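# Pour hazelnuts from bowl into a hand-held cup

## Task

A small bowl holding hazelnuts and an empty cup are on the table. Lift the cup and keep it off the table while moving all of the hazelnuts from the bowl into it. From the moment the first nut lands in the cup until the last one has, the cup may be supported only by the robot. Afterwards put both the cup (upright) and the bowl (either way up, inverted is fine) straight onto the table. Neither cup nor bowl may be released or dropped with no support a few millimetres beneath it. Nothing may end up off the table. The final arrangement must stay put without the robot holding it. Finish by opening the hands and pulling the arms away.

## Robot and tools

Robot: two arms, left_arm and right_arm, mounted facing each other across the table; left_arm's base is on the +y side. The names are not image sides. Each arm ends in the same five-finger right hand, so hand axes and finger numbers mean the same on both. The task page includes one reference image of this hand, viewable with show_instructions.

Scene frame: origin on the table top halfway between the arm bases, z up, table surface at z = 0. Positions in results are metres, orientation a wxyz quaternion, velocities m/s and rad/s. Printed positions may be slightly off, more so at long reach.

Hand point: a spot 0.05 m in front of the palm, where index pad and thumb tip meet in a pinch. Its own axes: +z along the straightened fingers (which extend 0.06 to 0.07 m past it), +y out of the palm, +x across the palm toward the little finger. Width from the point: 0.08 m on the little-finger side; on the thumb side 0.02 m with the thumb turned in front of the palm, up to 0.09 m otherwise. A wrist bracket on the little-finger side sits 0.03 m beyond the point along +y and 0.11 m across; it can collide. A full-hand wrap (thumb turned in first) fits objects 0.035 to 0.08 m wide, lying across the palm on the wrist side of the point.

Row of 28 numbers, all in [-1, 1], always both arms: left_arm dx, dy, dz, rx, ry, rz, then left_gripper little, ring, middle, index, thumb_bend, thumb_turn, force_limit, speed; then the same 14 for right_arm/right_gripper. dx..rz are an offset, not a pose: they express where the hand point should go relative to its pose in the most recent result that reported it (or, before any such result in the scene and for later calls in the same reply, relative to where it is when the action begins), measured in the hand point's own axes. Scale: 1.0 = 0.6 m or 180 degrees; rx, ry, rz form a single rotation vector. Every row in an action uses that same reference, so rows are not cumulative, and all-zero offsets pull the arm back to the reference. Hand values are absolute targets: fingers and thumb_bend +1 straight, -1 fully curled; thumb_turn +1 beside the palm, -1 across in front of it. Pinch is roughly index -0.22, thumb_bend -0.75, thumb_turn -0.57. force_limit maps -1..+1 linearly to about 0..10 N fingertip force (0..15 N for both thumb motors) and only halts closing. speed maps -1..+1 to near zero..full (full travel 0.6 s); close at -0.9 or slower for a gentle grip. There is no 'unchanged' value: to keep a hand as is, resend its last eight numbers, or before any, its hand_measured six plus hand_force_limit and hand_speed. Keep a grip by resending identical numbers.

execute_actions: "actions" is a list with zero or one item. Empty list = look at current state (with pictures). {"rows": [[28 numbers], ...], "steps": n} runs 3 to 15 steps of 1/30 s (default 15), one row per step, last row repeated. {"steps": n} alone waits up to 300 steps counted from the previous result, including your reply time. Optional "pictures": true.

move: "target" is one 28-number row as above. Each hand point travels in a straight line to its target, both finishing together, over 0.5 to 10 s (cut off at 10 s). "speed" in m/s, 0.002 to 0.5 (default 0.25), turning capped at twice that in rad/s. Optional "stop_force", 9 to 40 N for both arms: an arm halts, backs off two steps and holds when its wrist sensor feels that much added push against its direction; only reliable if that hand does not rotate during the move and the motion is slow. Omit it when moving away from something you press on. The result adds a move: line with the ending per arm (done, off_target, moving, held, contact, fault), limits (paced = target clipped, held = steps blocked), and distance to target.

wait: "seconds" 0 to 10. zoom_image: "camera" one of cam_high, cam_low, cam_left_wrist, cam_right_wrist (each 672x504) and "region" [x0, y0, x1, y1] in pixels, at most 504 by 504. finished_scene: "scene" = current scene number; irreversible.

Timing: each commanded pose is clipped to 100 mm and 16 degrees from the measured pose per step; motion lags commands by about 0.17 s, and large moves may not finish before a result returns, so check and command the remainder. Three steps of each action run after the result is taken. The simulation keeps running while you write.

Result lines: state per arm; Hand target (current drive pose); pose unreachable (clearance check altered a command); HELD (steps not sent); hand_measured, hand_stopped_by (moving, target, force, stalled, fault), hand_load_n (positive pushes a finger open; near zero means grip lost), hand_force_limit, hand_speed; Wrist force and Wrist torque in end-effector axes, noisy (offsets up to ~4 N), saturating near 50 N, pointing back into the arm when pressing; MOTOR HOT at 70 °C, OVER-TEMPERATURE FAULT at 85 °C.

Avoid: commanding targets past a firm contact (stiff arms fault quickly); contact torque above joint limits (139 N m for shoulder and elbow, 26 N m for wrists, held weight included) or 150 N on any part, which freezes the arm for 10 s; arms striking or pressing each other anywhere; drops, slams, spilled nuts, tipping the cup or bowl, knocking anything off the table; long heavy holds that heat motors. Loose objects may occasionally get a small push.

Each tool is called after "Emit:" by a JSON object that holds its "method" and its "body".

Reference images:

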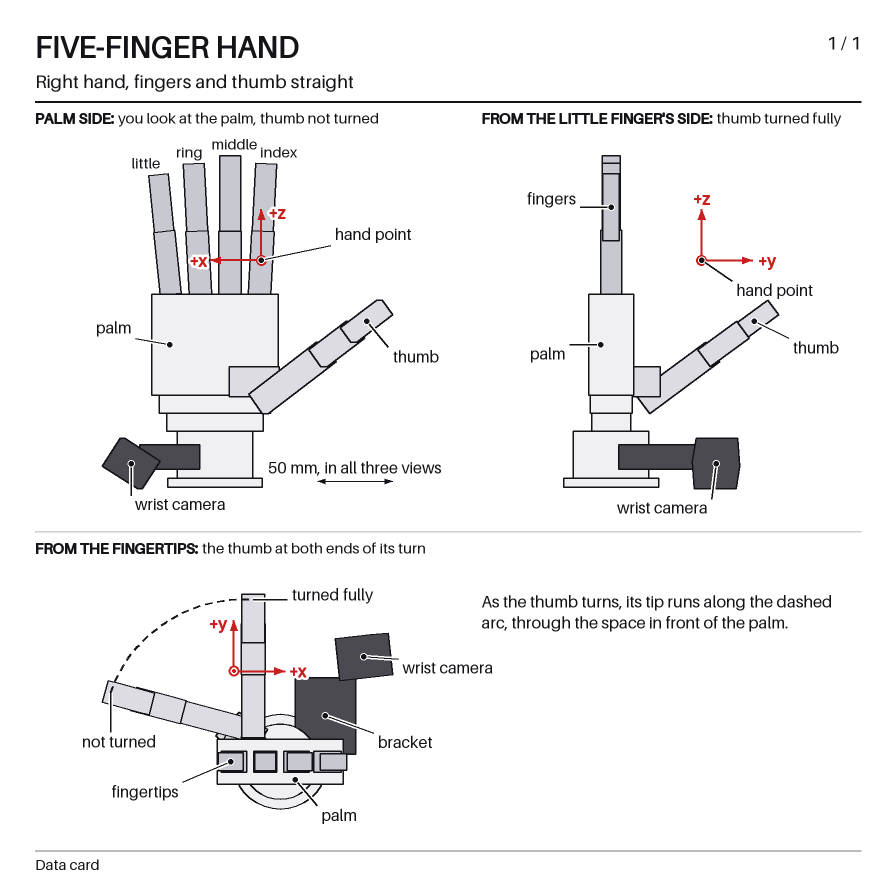

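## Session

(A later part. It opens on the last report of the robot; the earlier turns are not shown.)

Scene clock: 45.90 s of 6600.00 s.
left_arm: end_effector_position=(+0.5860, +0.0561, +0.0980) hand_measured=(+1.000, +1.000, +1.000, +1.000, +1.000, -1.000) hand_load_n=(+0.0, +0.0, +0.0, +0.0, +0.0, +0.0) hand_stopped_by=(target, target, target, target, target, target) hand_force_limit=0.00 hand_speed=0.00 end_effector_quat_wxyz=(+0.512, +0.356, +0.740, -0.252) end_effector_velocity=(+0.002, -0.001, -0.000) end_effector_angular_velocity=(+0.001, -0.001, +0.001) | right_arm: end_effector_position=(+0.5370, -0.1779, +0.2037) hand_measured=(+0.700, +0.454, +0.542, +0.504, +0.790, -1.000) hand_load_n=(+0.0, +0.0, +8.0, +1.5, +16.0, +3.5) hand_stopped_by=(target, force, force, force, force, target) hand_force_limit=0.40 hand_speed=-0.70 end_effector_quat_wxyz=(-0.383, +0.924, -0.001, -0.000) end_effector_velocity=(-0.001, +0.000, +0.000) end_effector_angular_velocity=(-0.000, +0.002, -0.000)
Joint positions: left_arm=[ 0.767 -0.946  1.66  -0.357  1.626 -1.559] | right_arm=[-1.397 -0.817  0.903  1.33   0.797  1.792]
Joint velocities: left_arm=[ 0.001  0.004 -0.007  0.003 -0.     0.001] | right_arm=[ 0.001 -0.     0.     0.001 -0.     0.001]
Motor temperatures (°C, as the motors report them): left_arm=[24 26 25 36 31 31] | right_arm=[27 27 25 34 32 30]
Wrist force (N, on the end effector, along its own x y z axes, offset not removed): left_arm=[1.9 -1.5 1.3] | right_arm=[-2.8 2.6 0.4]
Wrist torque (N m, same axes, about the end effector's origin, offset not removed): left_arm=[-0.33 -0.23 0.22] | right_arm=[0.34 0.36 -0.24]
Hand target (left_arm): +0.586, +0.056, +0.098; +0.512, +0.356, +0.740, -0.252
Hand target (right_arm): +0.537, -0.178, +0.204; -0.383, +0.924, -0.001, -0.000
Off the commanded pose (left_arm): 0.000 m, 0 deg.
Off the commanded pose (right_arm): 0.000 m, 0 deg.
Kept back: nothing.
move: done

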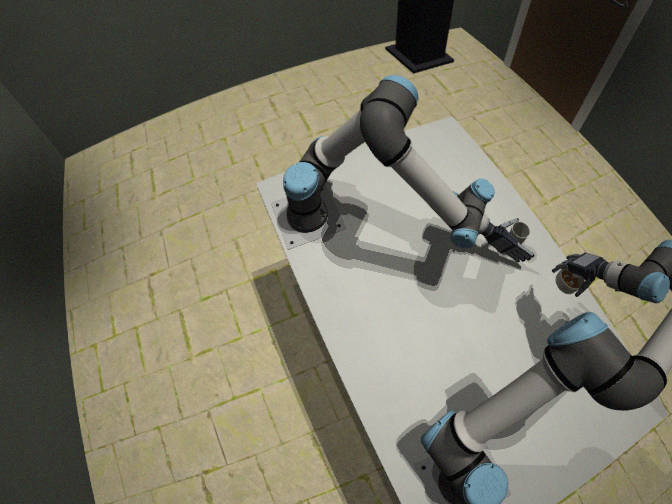

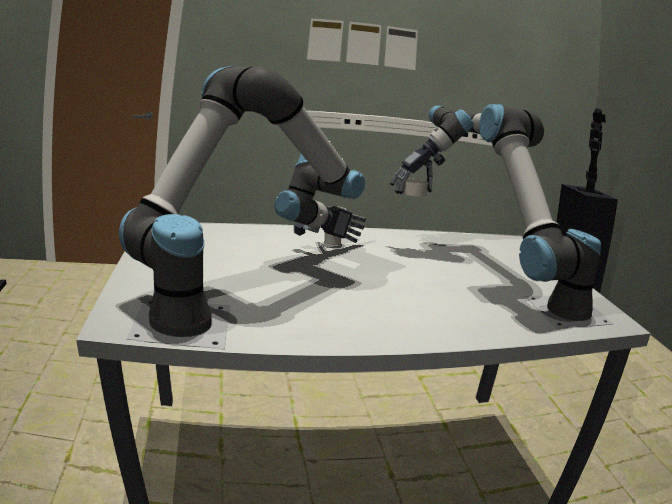

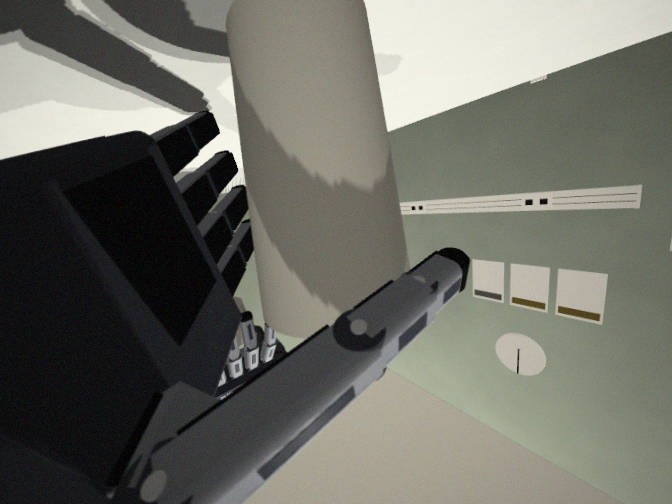

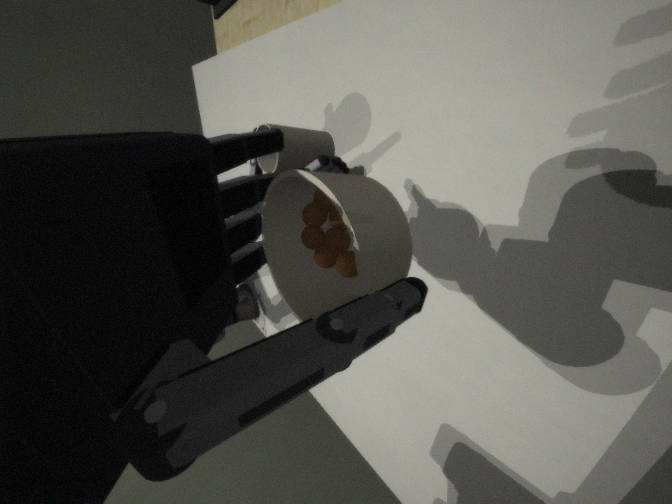

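Emit:
{"method": "move", "body": {"target": [0,0,0,0,0,0,-0.6,-0.6,-0.6,-0.6,-0.3,-1,0.3,-0.7,0,0,0,0,0,0,0.7,0,-0.02,0,0.3,-1,0.4,-0.7]}}

Emit:
{"method": "move", "body": {"target": [-0.06,-0.183,-0.062,0,0,0,-0.6,-0.6,-0.6,-0.6,-0.3,-1,0.3,-0.7,0,-0.14,0.06,0.0,0.12,-0.12,0.7,0,-0.02,0,0.3,-1,0.4,-0.7], "speed": 0.06}}

Scene clock: 48.17 s of 6600.00 s.
left_arm: end_effector_position=(+0.5860, +0.0561, +0.0980) hand_measured=(+0.120, +0.154, +0.138, +0.122, +0.498, -1.000) hand_load_n=(+8.0, +1.5, +5.5, +10.0, +19.5, +6.5) hand_stopped_by=(force, force, force, force, force, target) hand_force_limit=0.30 hand_speed=-0.70 end_effector_quat_wxyz=(+0.512, +0.356, +0.740, -0.252) end_effector_velocity=(+0.000, -0.000, +0.000) end_effector_angular_velocity=(+0.001, -0.001, -0.000) | right_arm: end_effector_position=(+0.5370, -0.1779, +0.2037) hand_measured=(+0.700, +0.454, +0.542, +0.504, +0.790, -1.000) hand_load_n=(+0.0, +0.0, +8.0, +1.5, +16.0, +3.5) hand_stopped_by=(target, force, force, force, force, target) hand_force_limit=0.40 hand_speed=-0.70 end_effector_quat_wxyz=(-0.383, +0.924, -0.001, -0.000) end_effector_velocity=(+0.000, -0.000, +0.000) end_effector_angular_velocity=(+0.001, -0.000, -0.001)
Joint positions: left_arm=[ 0.767 -0.946  1.66  -0.357  1.626 -1.559] | right_arm=[-1.397 -0.817  0.903  1.33   0.797  1.792]
Joint velocities: left_arm=[ 0.     0.    -0.001  0.    -0.     0.001] | right_arm=[-0.001 -0.    -0.    -0.    -0.001 -0.   ]
Motor temperatures (°C, as the motors report them): left_arm=[24 26 25 36 31 31] | right_arm=[27 27 25 34 32 30]
Wrist force (N, on the end effector, along its own x y z axes, offset not removed): left_arm=[2.7 -1.4 1.8] | right_arm=[-0.9 1.6 -0.8]
Wrist torque (N m, same axes, about the end effector's origin, offset not removed): left_arm=[-0.40 -0.24 0.19] | right_arm=[0.38 0.18 -0.13]
Hand target (left_arm): +0.586, +0.056, +0.098; +0.512, +0.356, +0.740, -0.252
Hand target (right_arm): +0.537, -0.178, +0.204; -0.383, +0.924, -0.001, -0.000
Off the commanded pose (left_arm): 0.000 m, 0 deg.
Off the commanded pose (right_arm): 0.000 m, 0 deg.
Kept back: nothing.
move: done

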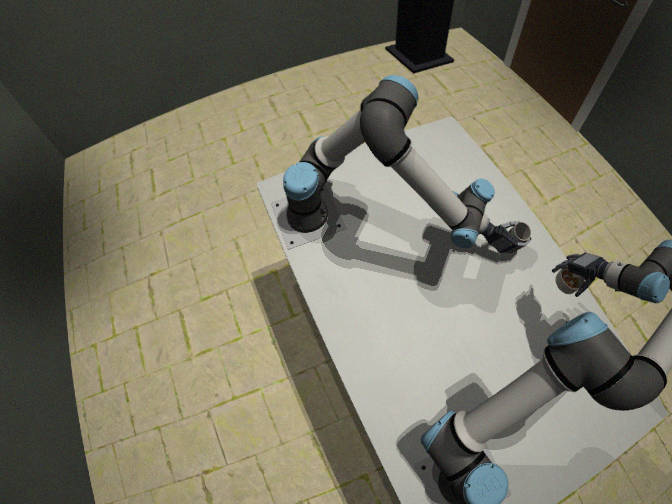

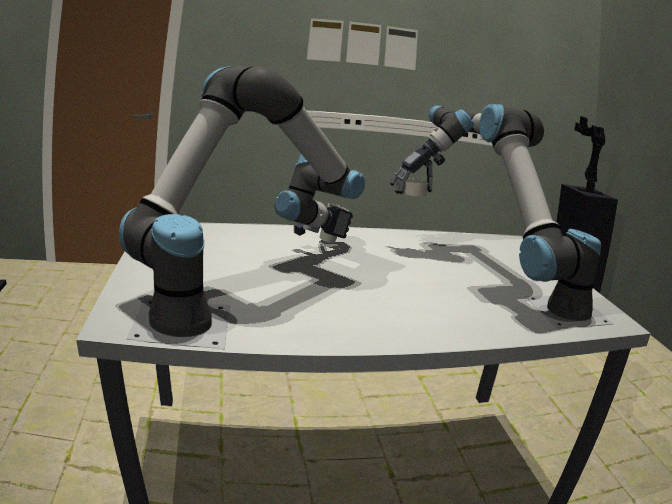

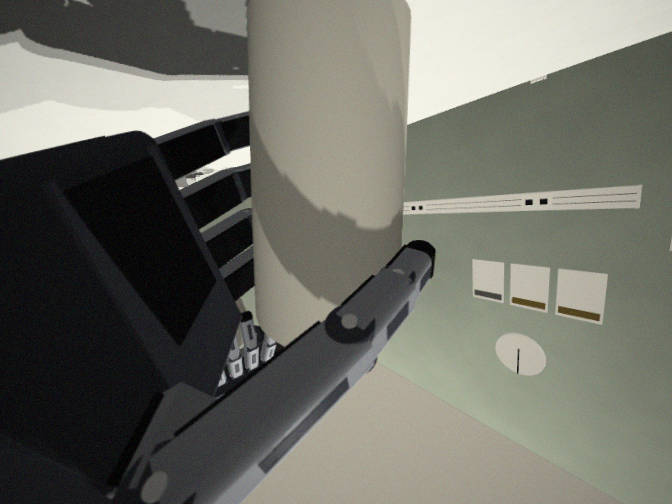

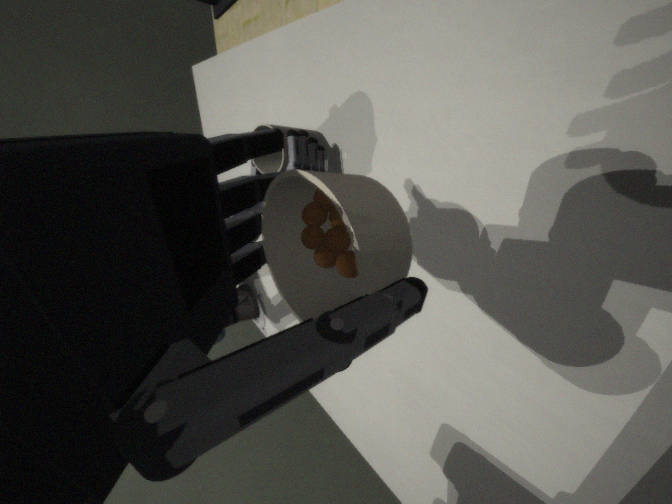

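Scene clock: 52.97 s of 6600.00 s.
left_arm: end_effector_position=(+0.4865, +0.0060, +0.1456) hand_measured=(+0.120, +0.154, +0.138, +0.122, +0.498, -1.000) hand_load_n=(+8.0, +1.5, +5.5, +10.0, +19.5, +6.5) hand_stopped_by=(force, force, force, force, force, target) hand_force_limit=0.30 hand_speed=-0.70 end_effector_quat_wxyz=(+0.512, +0.356, +0.740, -0.252) end_effector_velocity=(-0.003, -0.001, +0.001) end_effector_angular_velocity=(+0.001, +0.000, -0.002) | right_arm: end_effector_position=(+0.5373, -0.0931, +0.2379) hand_measured=(+0.700, +0.454, +0.542, +0.504, +0.790, -1.000) hand_load_n=(+0.0, +0.0, +8.0, +1.5, +16.0, +4.0) hand_stopped_by=(target, force, force, force, force, target) hand_force_limit=0.40 hand_speed=-0.70 end_effector_quat_wxyz=(-0.369, +0.892, +0.100, +0.243) end_effector_velocity=(+0.001, +0.001, +0.001) end_effector_angular_velocity=(+0.001, -0.011, -0.002)
Joint positions: left_arm=[ 0.54  -1.103  1.774 -0.31   1.414 -1.639] | right_arm=[-1.194 -1.08   1.145  0.742  1.006  1.939]
Joint velocities: left_arm=[-0.006 -0.003  0.002  0.002 -0.004 -0.001] | right_arm=[ 0.004 -0.004  0.006 -0.013  0.006  0.002]
Motor temperatures (°C, as the motors report them): left_arm=[24 26 25 36 31 31] | right_arm=[27 27 25 34 32 30]
Wrist force (N, on the end effector, along its own x y z axes, offset not removed): left_arm=[1.1 -0.6 -0.4] | right_arm=[-0.1 0.6 0.3]
Wrist torque (N m, same axes, about the end effector's origin, offset not removed): left_arm=[-0.15 -0.04 0.07] | right_arm=[0.18 -0.24 -0.09]
Hand target (left_arm): +0.486, +0.006, +0.146; +0.512, +0.356, +0.740, -0.252
Hand target (right_arm): +0.537, -0.093, +0.238; -0.369, +0.891, +0.100, +0.243
Off the commanded pose (left_arm): 0.000 m, 0 deg.
Off the commanded pose (right_arm): 0.000 m, 0 deg.
Kept back: nothing.
move: done

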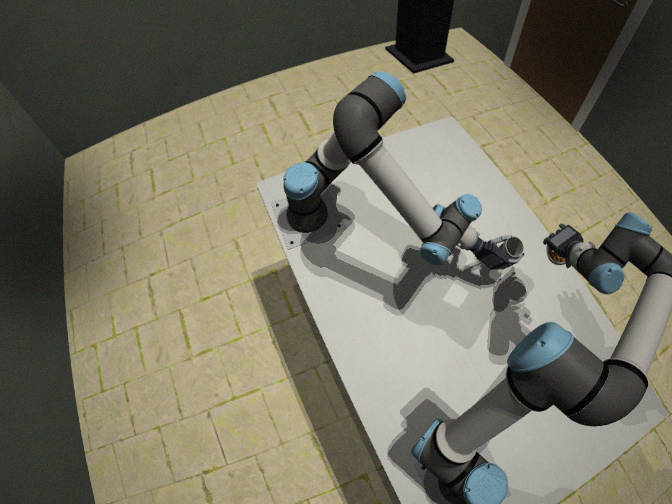

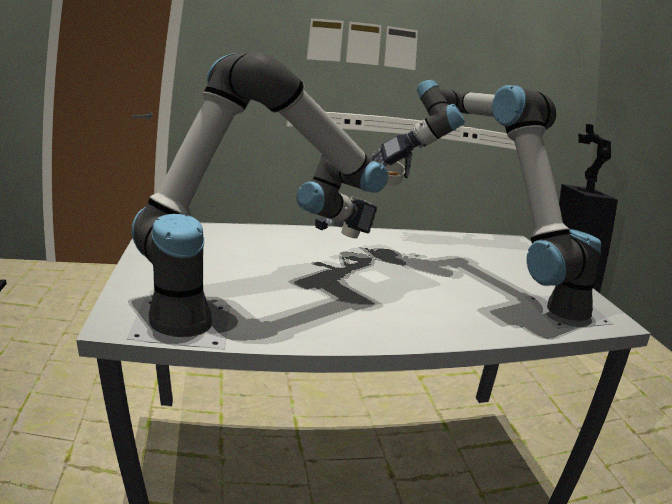

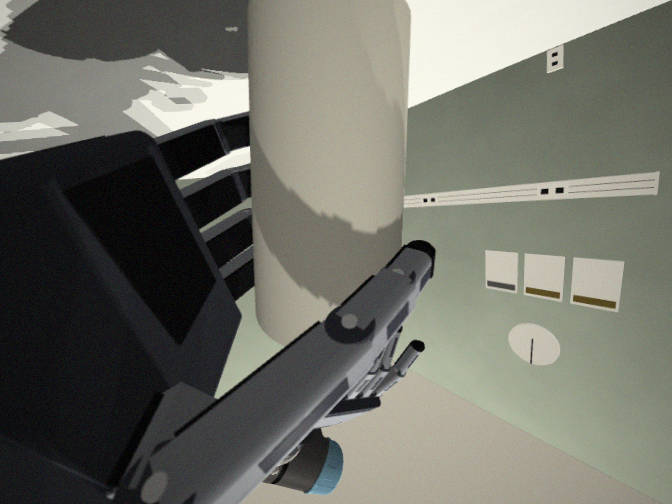

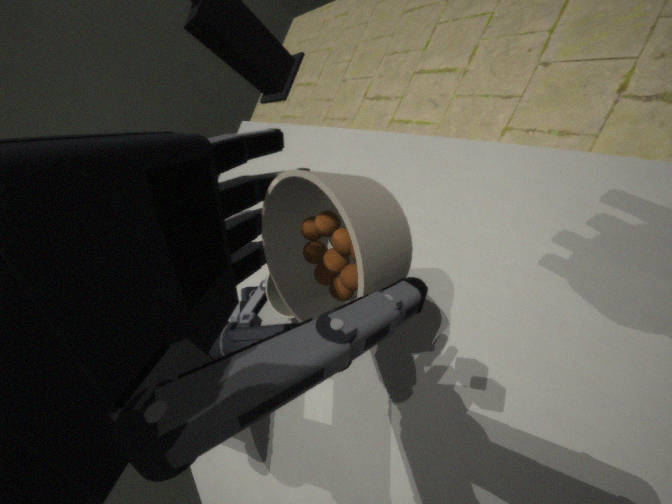

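Emit:
{"method": "move", "body": {"target": [0,0,0,0.21,0,0.078,-0.6,-0.6,-0.6,-0.6,-0.3,-1,0.3,-0.7,0,0,0,0,0,0,0.7,0,-0.02,0,0.3,-1,0.4,-0.7], "speed": 0.15}}

Emit:
{"method": "move", "body": {"target": [0,0,0,0,0,0,-0.6,-0.6,-0.6,-0.6,-0.3,-1,0.3,-0.7,-0.03,-0.125,0.128,0,0.1,-0.1,0.7,0,-0.02,0,0.3,-1,0.4,-0.7], "speed": 0.06}}

Emit:
{"method": "zoom_image", "body": {"camera": "cam_high", "region": [420,160,640,320]}}

Emit:
{"method": "zoom_image", "body": {"camera": "cam_low", "region": [240,100,460,260]}}

Scene clock: 56.03 s of 6600.00 s.
left_arm: end_effector_position=(+0.4865, +0.0060, +0.1456) hand_measured=(+0.120, +0.154, +0.138, +0.122, +0.498, -1.000) hand_load_n=(+8.0, +1.5, +5.5, +10.0, +19.5, +6.5) hand_stopped_by=(force, force, force, force, force, target) hand_force_limit=0.30 hand_speed=-0.70 end_effector_quat_wxyz=(+0.396, +0.588, +0.571, -0.414) end_effector_velocity=(-0.000, -0.001, -0.001) end_effector_angular_velocity=(+0.004, +0.001, -0.012) | right_arm: end_effector_position=(+0.5373, -0.0931, +0.2379) hand_measured=(+0.700, +0.454, +0.542, +0.504, +0.790, -1.000) hand_load_n=(+0.0, +0.0, +8.0, +1.5, +16.0, +4.0) hand_stopped_by=(target, force, force, force, force, target) hand_force_limit=0.40 hand_speed=-0.70 end_effector_quat_wxyz=(-0.369, +0.892, +0.100, +0.243) end_effector_velocity=(+0.000, -0.000, +0.000) end_effector_angular_velocity=(+0.001, +0.000, -0.001)
Joint positions: left_arm=[ 0.889 -0.935  1.515 -0.058  2.383 -1.182] | right_arm=[-1.194 -1.08   1.145  0.742  1.006  1.939]
Joint velocities: left_arm=[ 0.003  0.008 -0.014  0.02   0.012  0.014] | right_arm=[-0.001 -0.    -0.    -0.    -0.     0.001]
Motor temperatures (°C, as the motors report them): left_arm=[24 26 25 36 31 31] | right_arm=[27 27 25 34 32 30]
Wrist force (N, on the end effector, along its own x y z axes, offset not removed): left_arm=[-0.6 0.1 1.1] | right_arm=[-0.6 0.1 0.6]
Wrist torque (N m, same axes, about the end effector's origin, offset not removed): left_arm=[-0.05 0.23 -0.03] | right_arm=[-0.02 -0.26 0.00]
Hand target (left_arm): +0.487, +0.006, +0.146; +0.395, +0.589, +0.570, -0.414
Hand target (right_arm): +0.537, -0.093, +0.238; -0.369, +0.892, +0.100, +0.243
Off the commanded pose (left_arm): 0.000 m, 0 deg.
Off the commanded pose (right_arm): 0.000 m, 0 deg.
Kept back: nothing.
move: done

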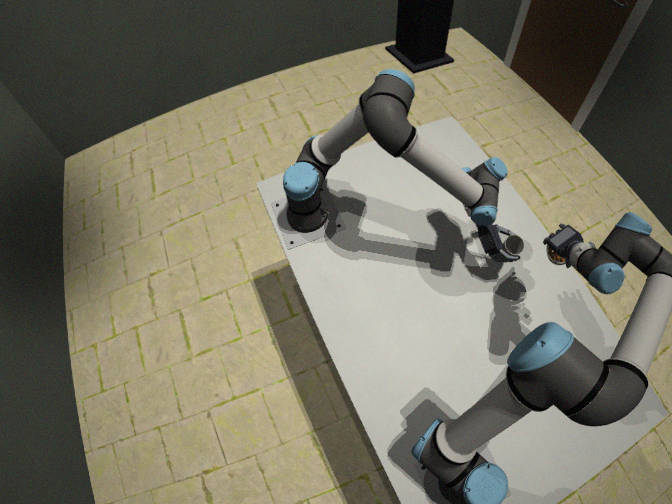

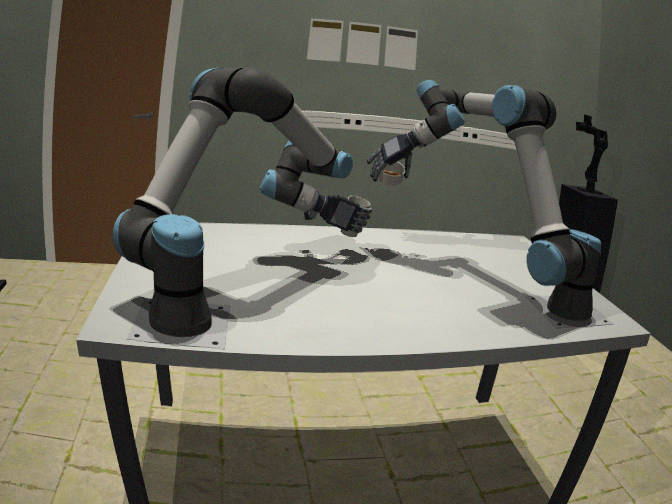

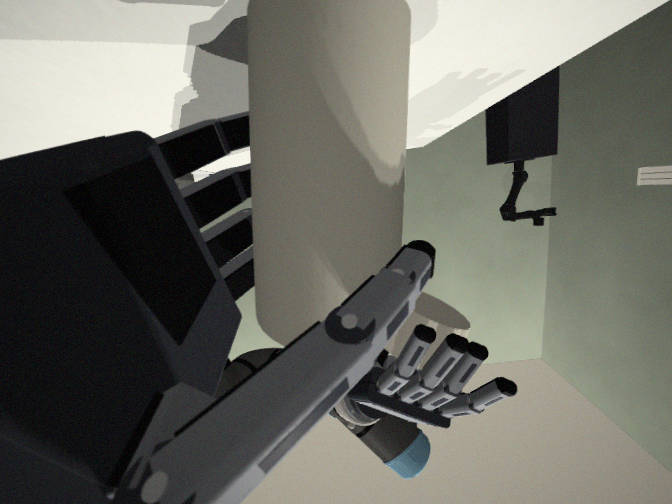

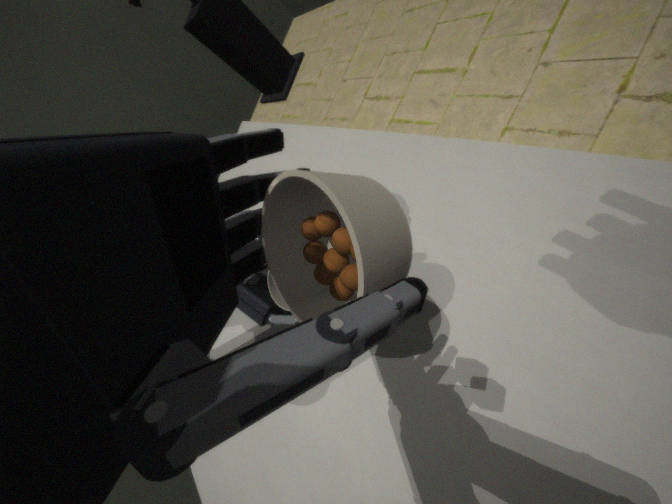

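Scene clock: 60.07 s of 6600.00 s.
left_arm: end_effector_position=(+0.4865, +0.0060, +0.1456) hand_measured=(+0.120, +0.154, +0.138, +0.122, +0.498, -1.000) hand_load_n=(+8.0, +1.5, +5.5, +10.0, +19.5, +6.5) hand_stopped_by=(force, force, force, force, force, target) hand_force_limit=0.30 hand_speed=-0.70 end_effector_quat_wxyz=(+0.396, +0.588, +0.571, -0.414) end_effector_velocity=(-0.000, -0.000, +0.000) end_effector_angular_velocity=(+0.000, -0.001, -0.001) | right_arm: end_effector_position=(+0.5227, +0.0141, +0.2279) hand_measured=(+0.700, +0.454, +0.542, +0.504, +0.790, -1.000) hand_load_n=(+0.0, +0.0, +8.0, +1.5, +15.5, +4.0) hand_stopped_by=(target, force, force, force, force, target) hand_force_limit=0.40 hand_speed=-0.70 end_effector_quat_wxyz=(-0.338, +0.817, +0.178, +0.433) end_effector_velocity=(-0.000, +0.002, -0.001) end_effector_angular_velocity=(+0.001, -0.009, -0.001)
Joint positions: left_arm=[ 0.889 -0.935  1.515 -0.058  2.383 -1.182] | right_arm=[-0.926 -1.134  1.339  0.215  1.341  1.917]
Joint velocities: left_arm=[-0.    -0.001  0.001  0.     0.     0.001] | right_arm=[ 0.006  0.001  0.003 -0.011  0.008 -0.001]
Motor temperatures (°C, as the motors report them): left_arm=[24 26 25 36 31 31] | right_arm=[27 27 25 34 32 30]
Wrist force (N, on the end effector, along its own x y z axes, offset not removed): left_arm=[0.9 -1.4 1.1] | right_arm=[0.1 -0.8 -1.6]
Wrist torque (N m, same axes, about the end effector's origin, offset not removed): left_arm=[-0.47 0.00 0.00] | right_arm=[0.12 -0.20 -0.10]
Hand target (left_arm): +0.487, +0.006, +0.146; +0.396, +0.588, +0.571, -0.414
Hand target (right_arm): +0.523, +0.014, +0.228; -0.338, +0.816, +0.178, +0.433
Off the commanded pose (left_arm): 0.000 m, 0 deg.
Off the commanded pose (right_arm): 0.000 m, 0 deg.
Kept back: nothing.
move: done

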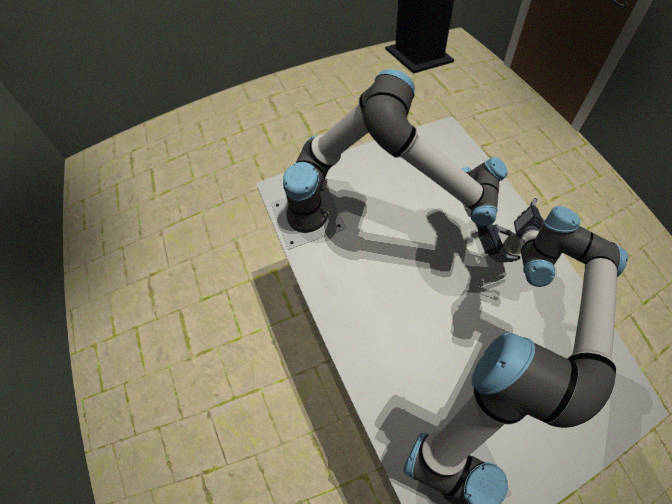

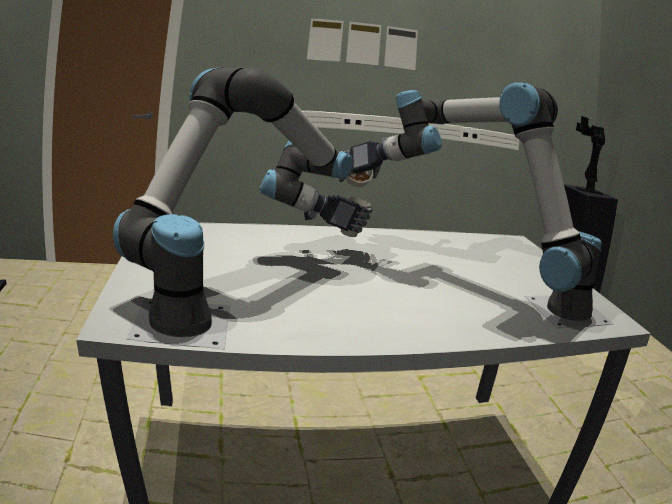

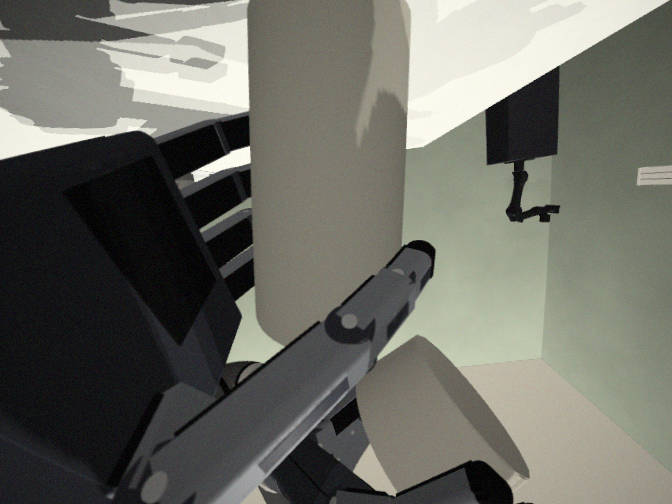

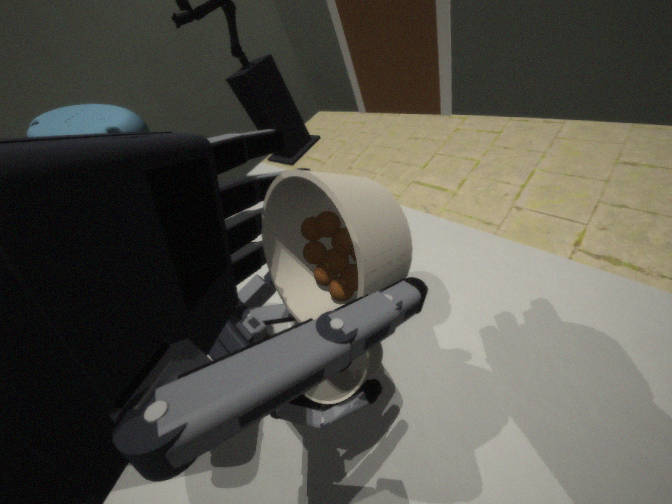

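Region (420, 160, 640, 320) of cam_high's 672x504 image, scaled by 2.291, with more detail than that image has; it fills the top 367 rows of this view, and the rest is white.

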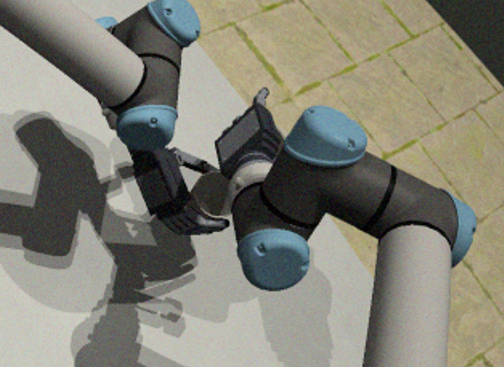

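Region (240, 100, 460, 260) of cam_low's 672x504 image, scaled by 2.291, with more detail than that image has; it fills the top 367 rows of this view, and the rest is white.

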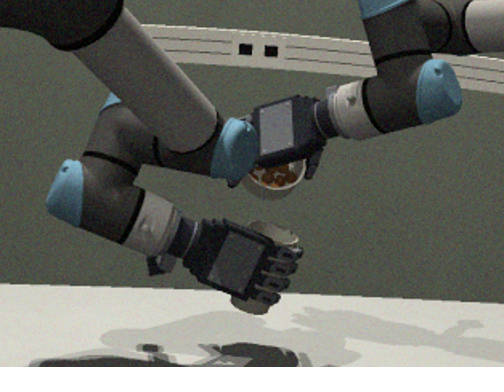

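Emit:
{"method": "move", "body": {"target": [0,0,0,0,-0.11,0,-0.6,-0.6,-0.6,-0.6,-0.3,-1,0.3,-0.7,0,0,0,0,0,0,0.7,0,-0.02,0,0.3,-1,0.4,-0.7], "speed": 0.1}}

Emit:
{"method": "move", "body": {"target": [0,0,0,0,0,0,-0.6,-0.6,-0.6,-0.6,-0.3,-1,0.3,-0.7,-0.032,0,0,0,0.05,-0.05,0.7,0,-0.02,0,0.3,-1,0.4,-0.7], "speed": 0.04}}

Emit:
{"method": "zoom_image", "body": {"camera": "cam_low", "region": [240,100,460,260]}}

Scene clock: 62.47 s of 6600.00 s.
left_arm: end_effector_position=(+0.4865, +0.0060, +0.1457) hand_measured=(+0.120, +0.154, +0.138, +0.122, +0.498, -1.000) hand_load_n=(+8.0, +1.5, +5.5, +10.0, +19.5, +6.5) hand_stopped_by=(force, force, force, force, force, target) hand_force_limit=0.30 hand_speed=-0.70 end_effector_quat_wxyz=(+0.488, +0.509, +0.494, -0.509) end_effector_velocity=(+0.001, +0.000, +0.001) end_effector_angular_velocity=(-0.014, -0.000, +0.003) | right_arm: end_effector_position=(+0.5227, +0.0141, +0.2279) hand_measured=(+0.700, +0.454, +0.542, +0.504, +0.790, -1.000) hand_load_n=(+0.0, +0.0, +8.0, +1.5, +15.5, +4.0) hand_stopped_by=(target, force, force, force, force, target) hand_force_limit=0.40 hand_speed=-0.70 end_effector_quat_wxyz=(-0.338, +0.817, +0.178, +0.433) end_effector_velocity=(-0.001, -0.000, -0.001) end_effector_angular_velocity=(-0.003, -0.000, +0.001)
Joint positions: left_arm=[ 0.895 -0.918  1.727 -0.799  2.458 -1.571] | right_arm=[-0.926 -1.134  1.339  0.215  1.341  1.917]
Joint velocities: left_arm=[-0.     0.001  0.007 -0.03  -0.004 -0.016] | right_arm=[ 0.001  0.     0.001  0.001  0.001 -0.003]
Motor temperatures (°C, as the motors report them): left_arm=[24 26 25 36 31 31] | right_arm=[27 27 25 34 32 30]
Wrist force (N, on the end effector, along its own x y z axes, offset not removed): left_arm=[-0.3 -4.1 -0.5] | right_arm=[-2.5 -0.6 -1.4]
Wrist torque (N m, same axes, about the end effector's origin, offset not removed): left_arm=[-0.57 0.22 -0.01] | right_arm=[0.07 0.21 -0.11]
Hand target (left_arm): +0.486, +0.006, +0.146; +0.488, +0.508, +0.494, -0.509
Hand target (right_arm): +0.523, +0.014, +0.228; -0.338, +0.817, +0.178, +0.433
Off the commanded pose (left_arm): 0.000 m, 0 deg.
Off the commanded pose (right_arm): 0.000 m, 0 deg.
Kept back: nothing.
move: done

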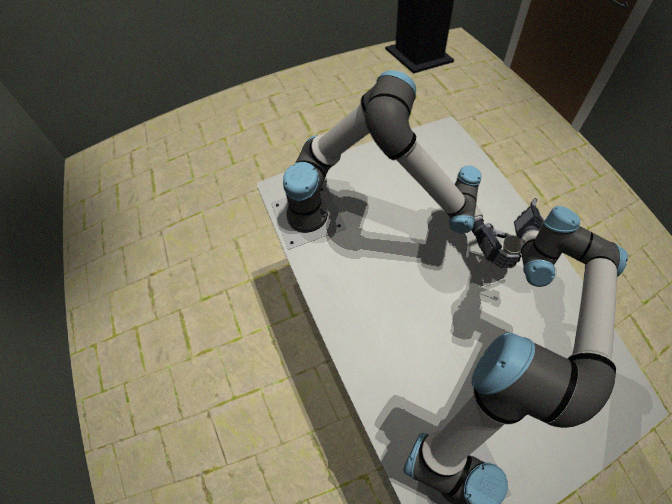

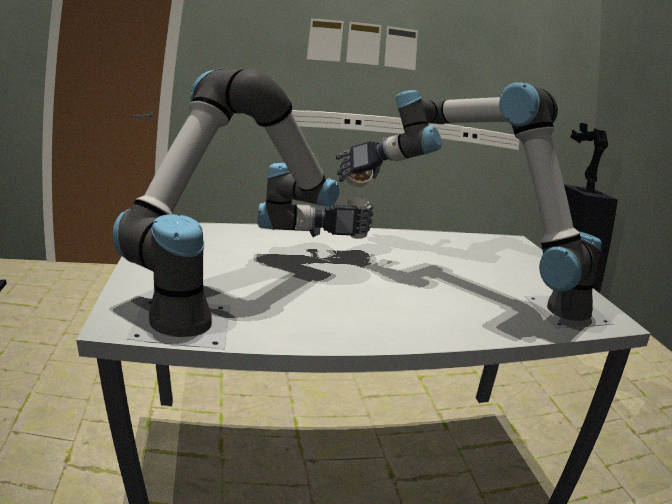

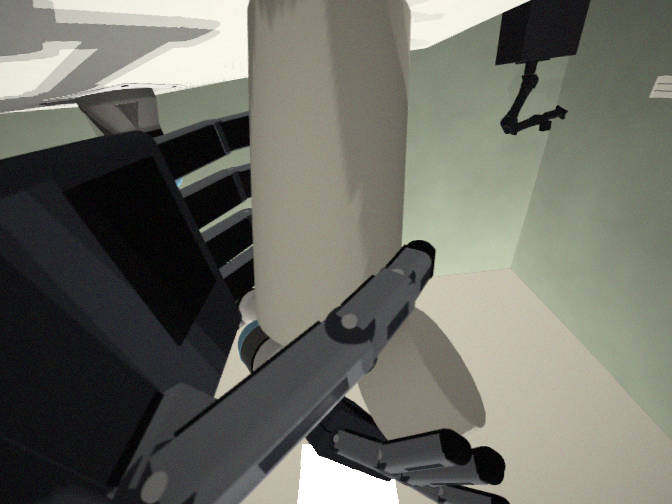

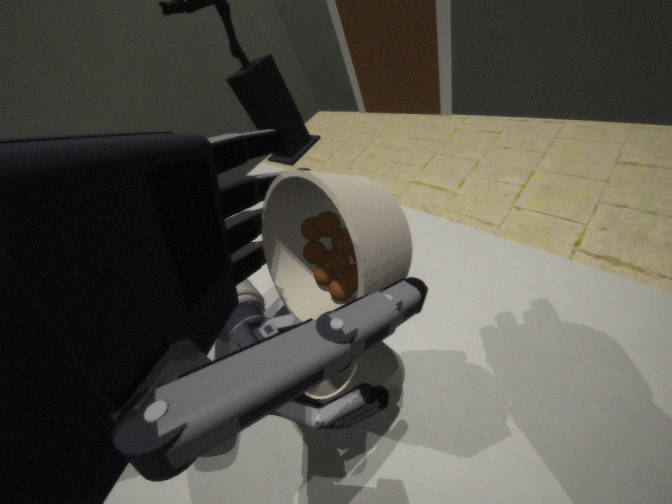

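Scene clock: 65.50 s of 6600.00 s.
left_arm: end_effector_position=(+0.4865, +0.0060, +0.1457) hand_measured=(+0.120, +0.154, +0.138, +0.122, +0.498, -1.000) hand_load_n=(+8.0, +1.5, +5.5, +10.0, +19.5, +6.5) hand_stopped_by=(force, force, force, force, force, target) hand_force_limit=0.30 hand_speed=-0.70 end_effector_quat_wxyz=(+0.488, +0.509, +0.494, -0.509) end_effector_velocity=(+0.001, +0.001, +0.000) end_effector_angular_velocity=(-0.000, +0.000, +0.001) | right_arm: end_effector_position=(+0.5119, +0.0142, +0.2122) hand_measured=(+0.700, +0.454, +0.542, +0.504, +0.790, -1.000) hand_load_n=(+0.0, +0.0, +8.0, +1.5, +15.5, +4.5) hand_stopped_by=(target, force, force, force, force, target) hand_force_limit=0.40 hand_speed=-0.70 end_effector_quat_wxyz=(-0.316, +0.764, +0.214, +0.520) end_effector_velocity=(+0.000, +0.000, -0.000) end_effector_angular_velocity=(+0.001, -0.017, +0.000)
Joint positions: left_arm=[ 0.895 -0.918  1.727 -0.799  2.458 -1.571] | right_arm=[-0.879 -1.191  1.554 -0.098  1.43   1.805]
Joint velocities: left_arm=[ 0.001  0.    -0.001  0.     0.    -0.001] | right_arm=[ 0.002 -0.002  0.012 -0.022  0.004 -0.01 ]
Motor temperatures (°C, as the motors report them): left_arm=[24 26 25 36 31 31] | right_arm=[27 27 25 34 32 30]
Wrist force (N, on the end effector, along its own x y z axes, offset not removed): left_arm=[1.0 -0.9 0.0] | right_arm=[-2.9 0.5 0.1]
Wrist torque (N m, same axes, about the end effector's origin, offset not removed): left_arm=[-0.22 0.07 0.02] | right_arm=[0.16 0.11 -0.07]
Hand target (left_arm): +0.486, +0.006, +0.146; +0.488, +0.509, +0.494, -0.509
Hand target (right_arm): +0.512, +0.014, +0.212; -0.316, +0.764, +0.215, +0.521
Off the commanded pose (left_arm): 0.000 m, 0 deg.
Off the commanded pose (right_arm): 0.000 m, 0 deg.
Kept back: nothing.
move: done

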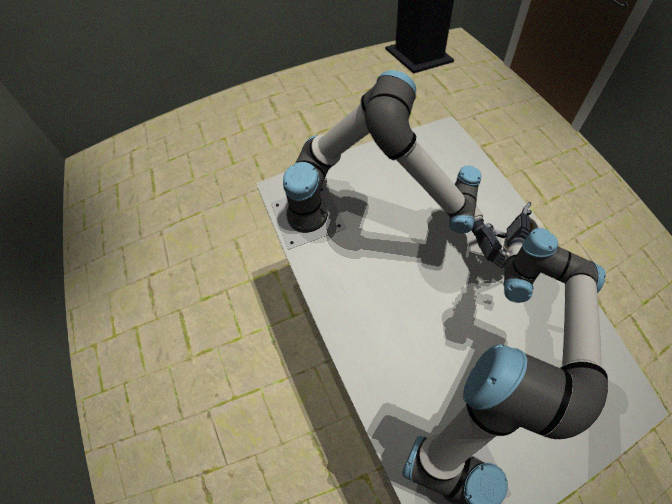

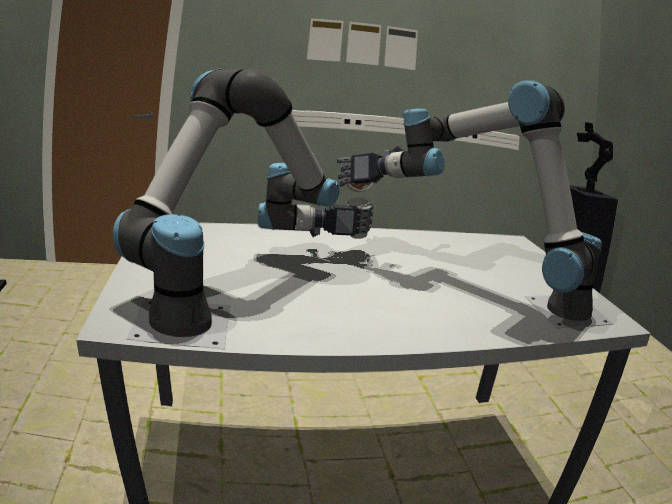

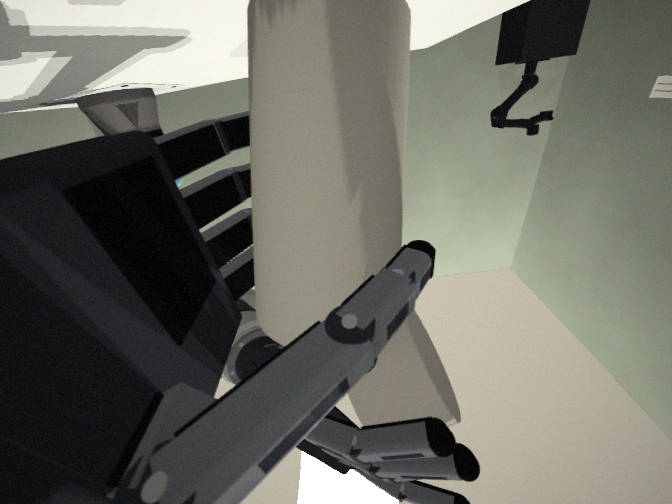

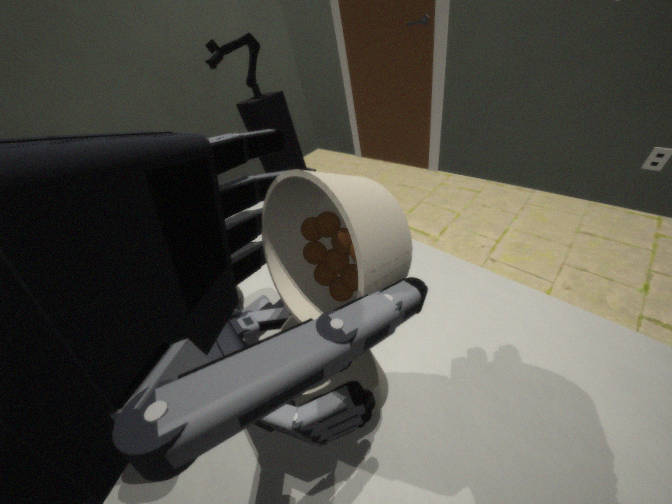

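Region (240, 100, 460, 260) of cam_low's 672x504 image, scaled by 2.291, with more detail than that image has; it fills the top 367 rows of this view, and the rest is white.

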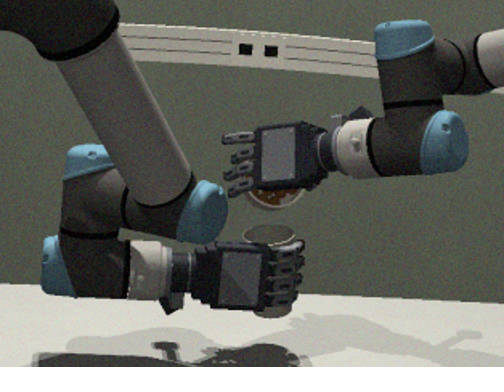

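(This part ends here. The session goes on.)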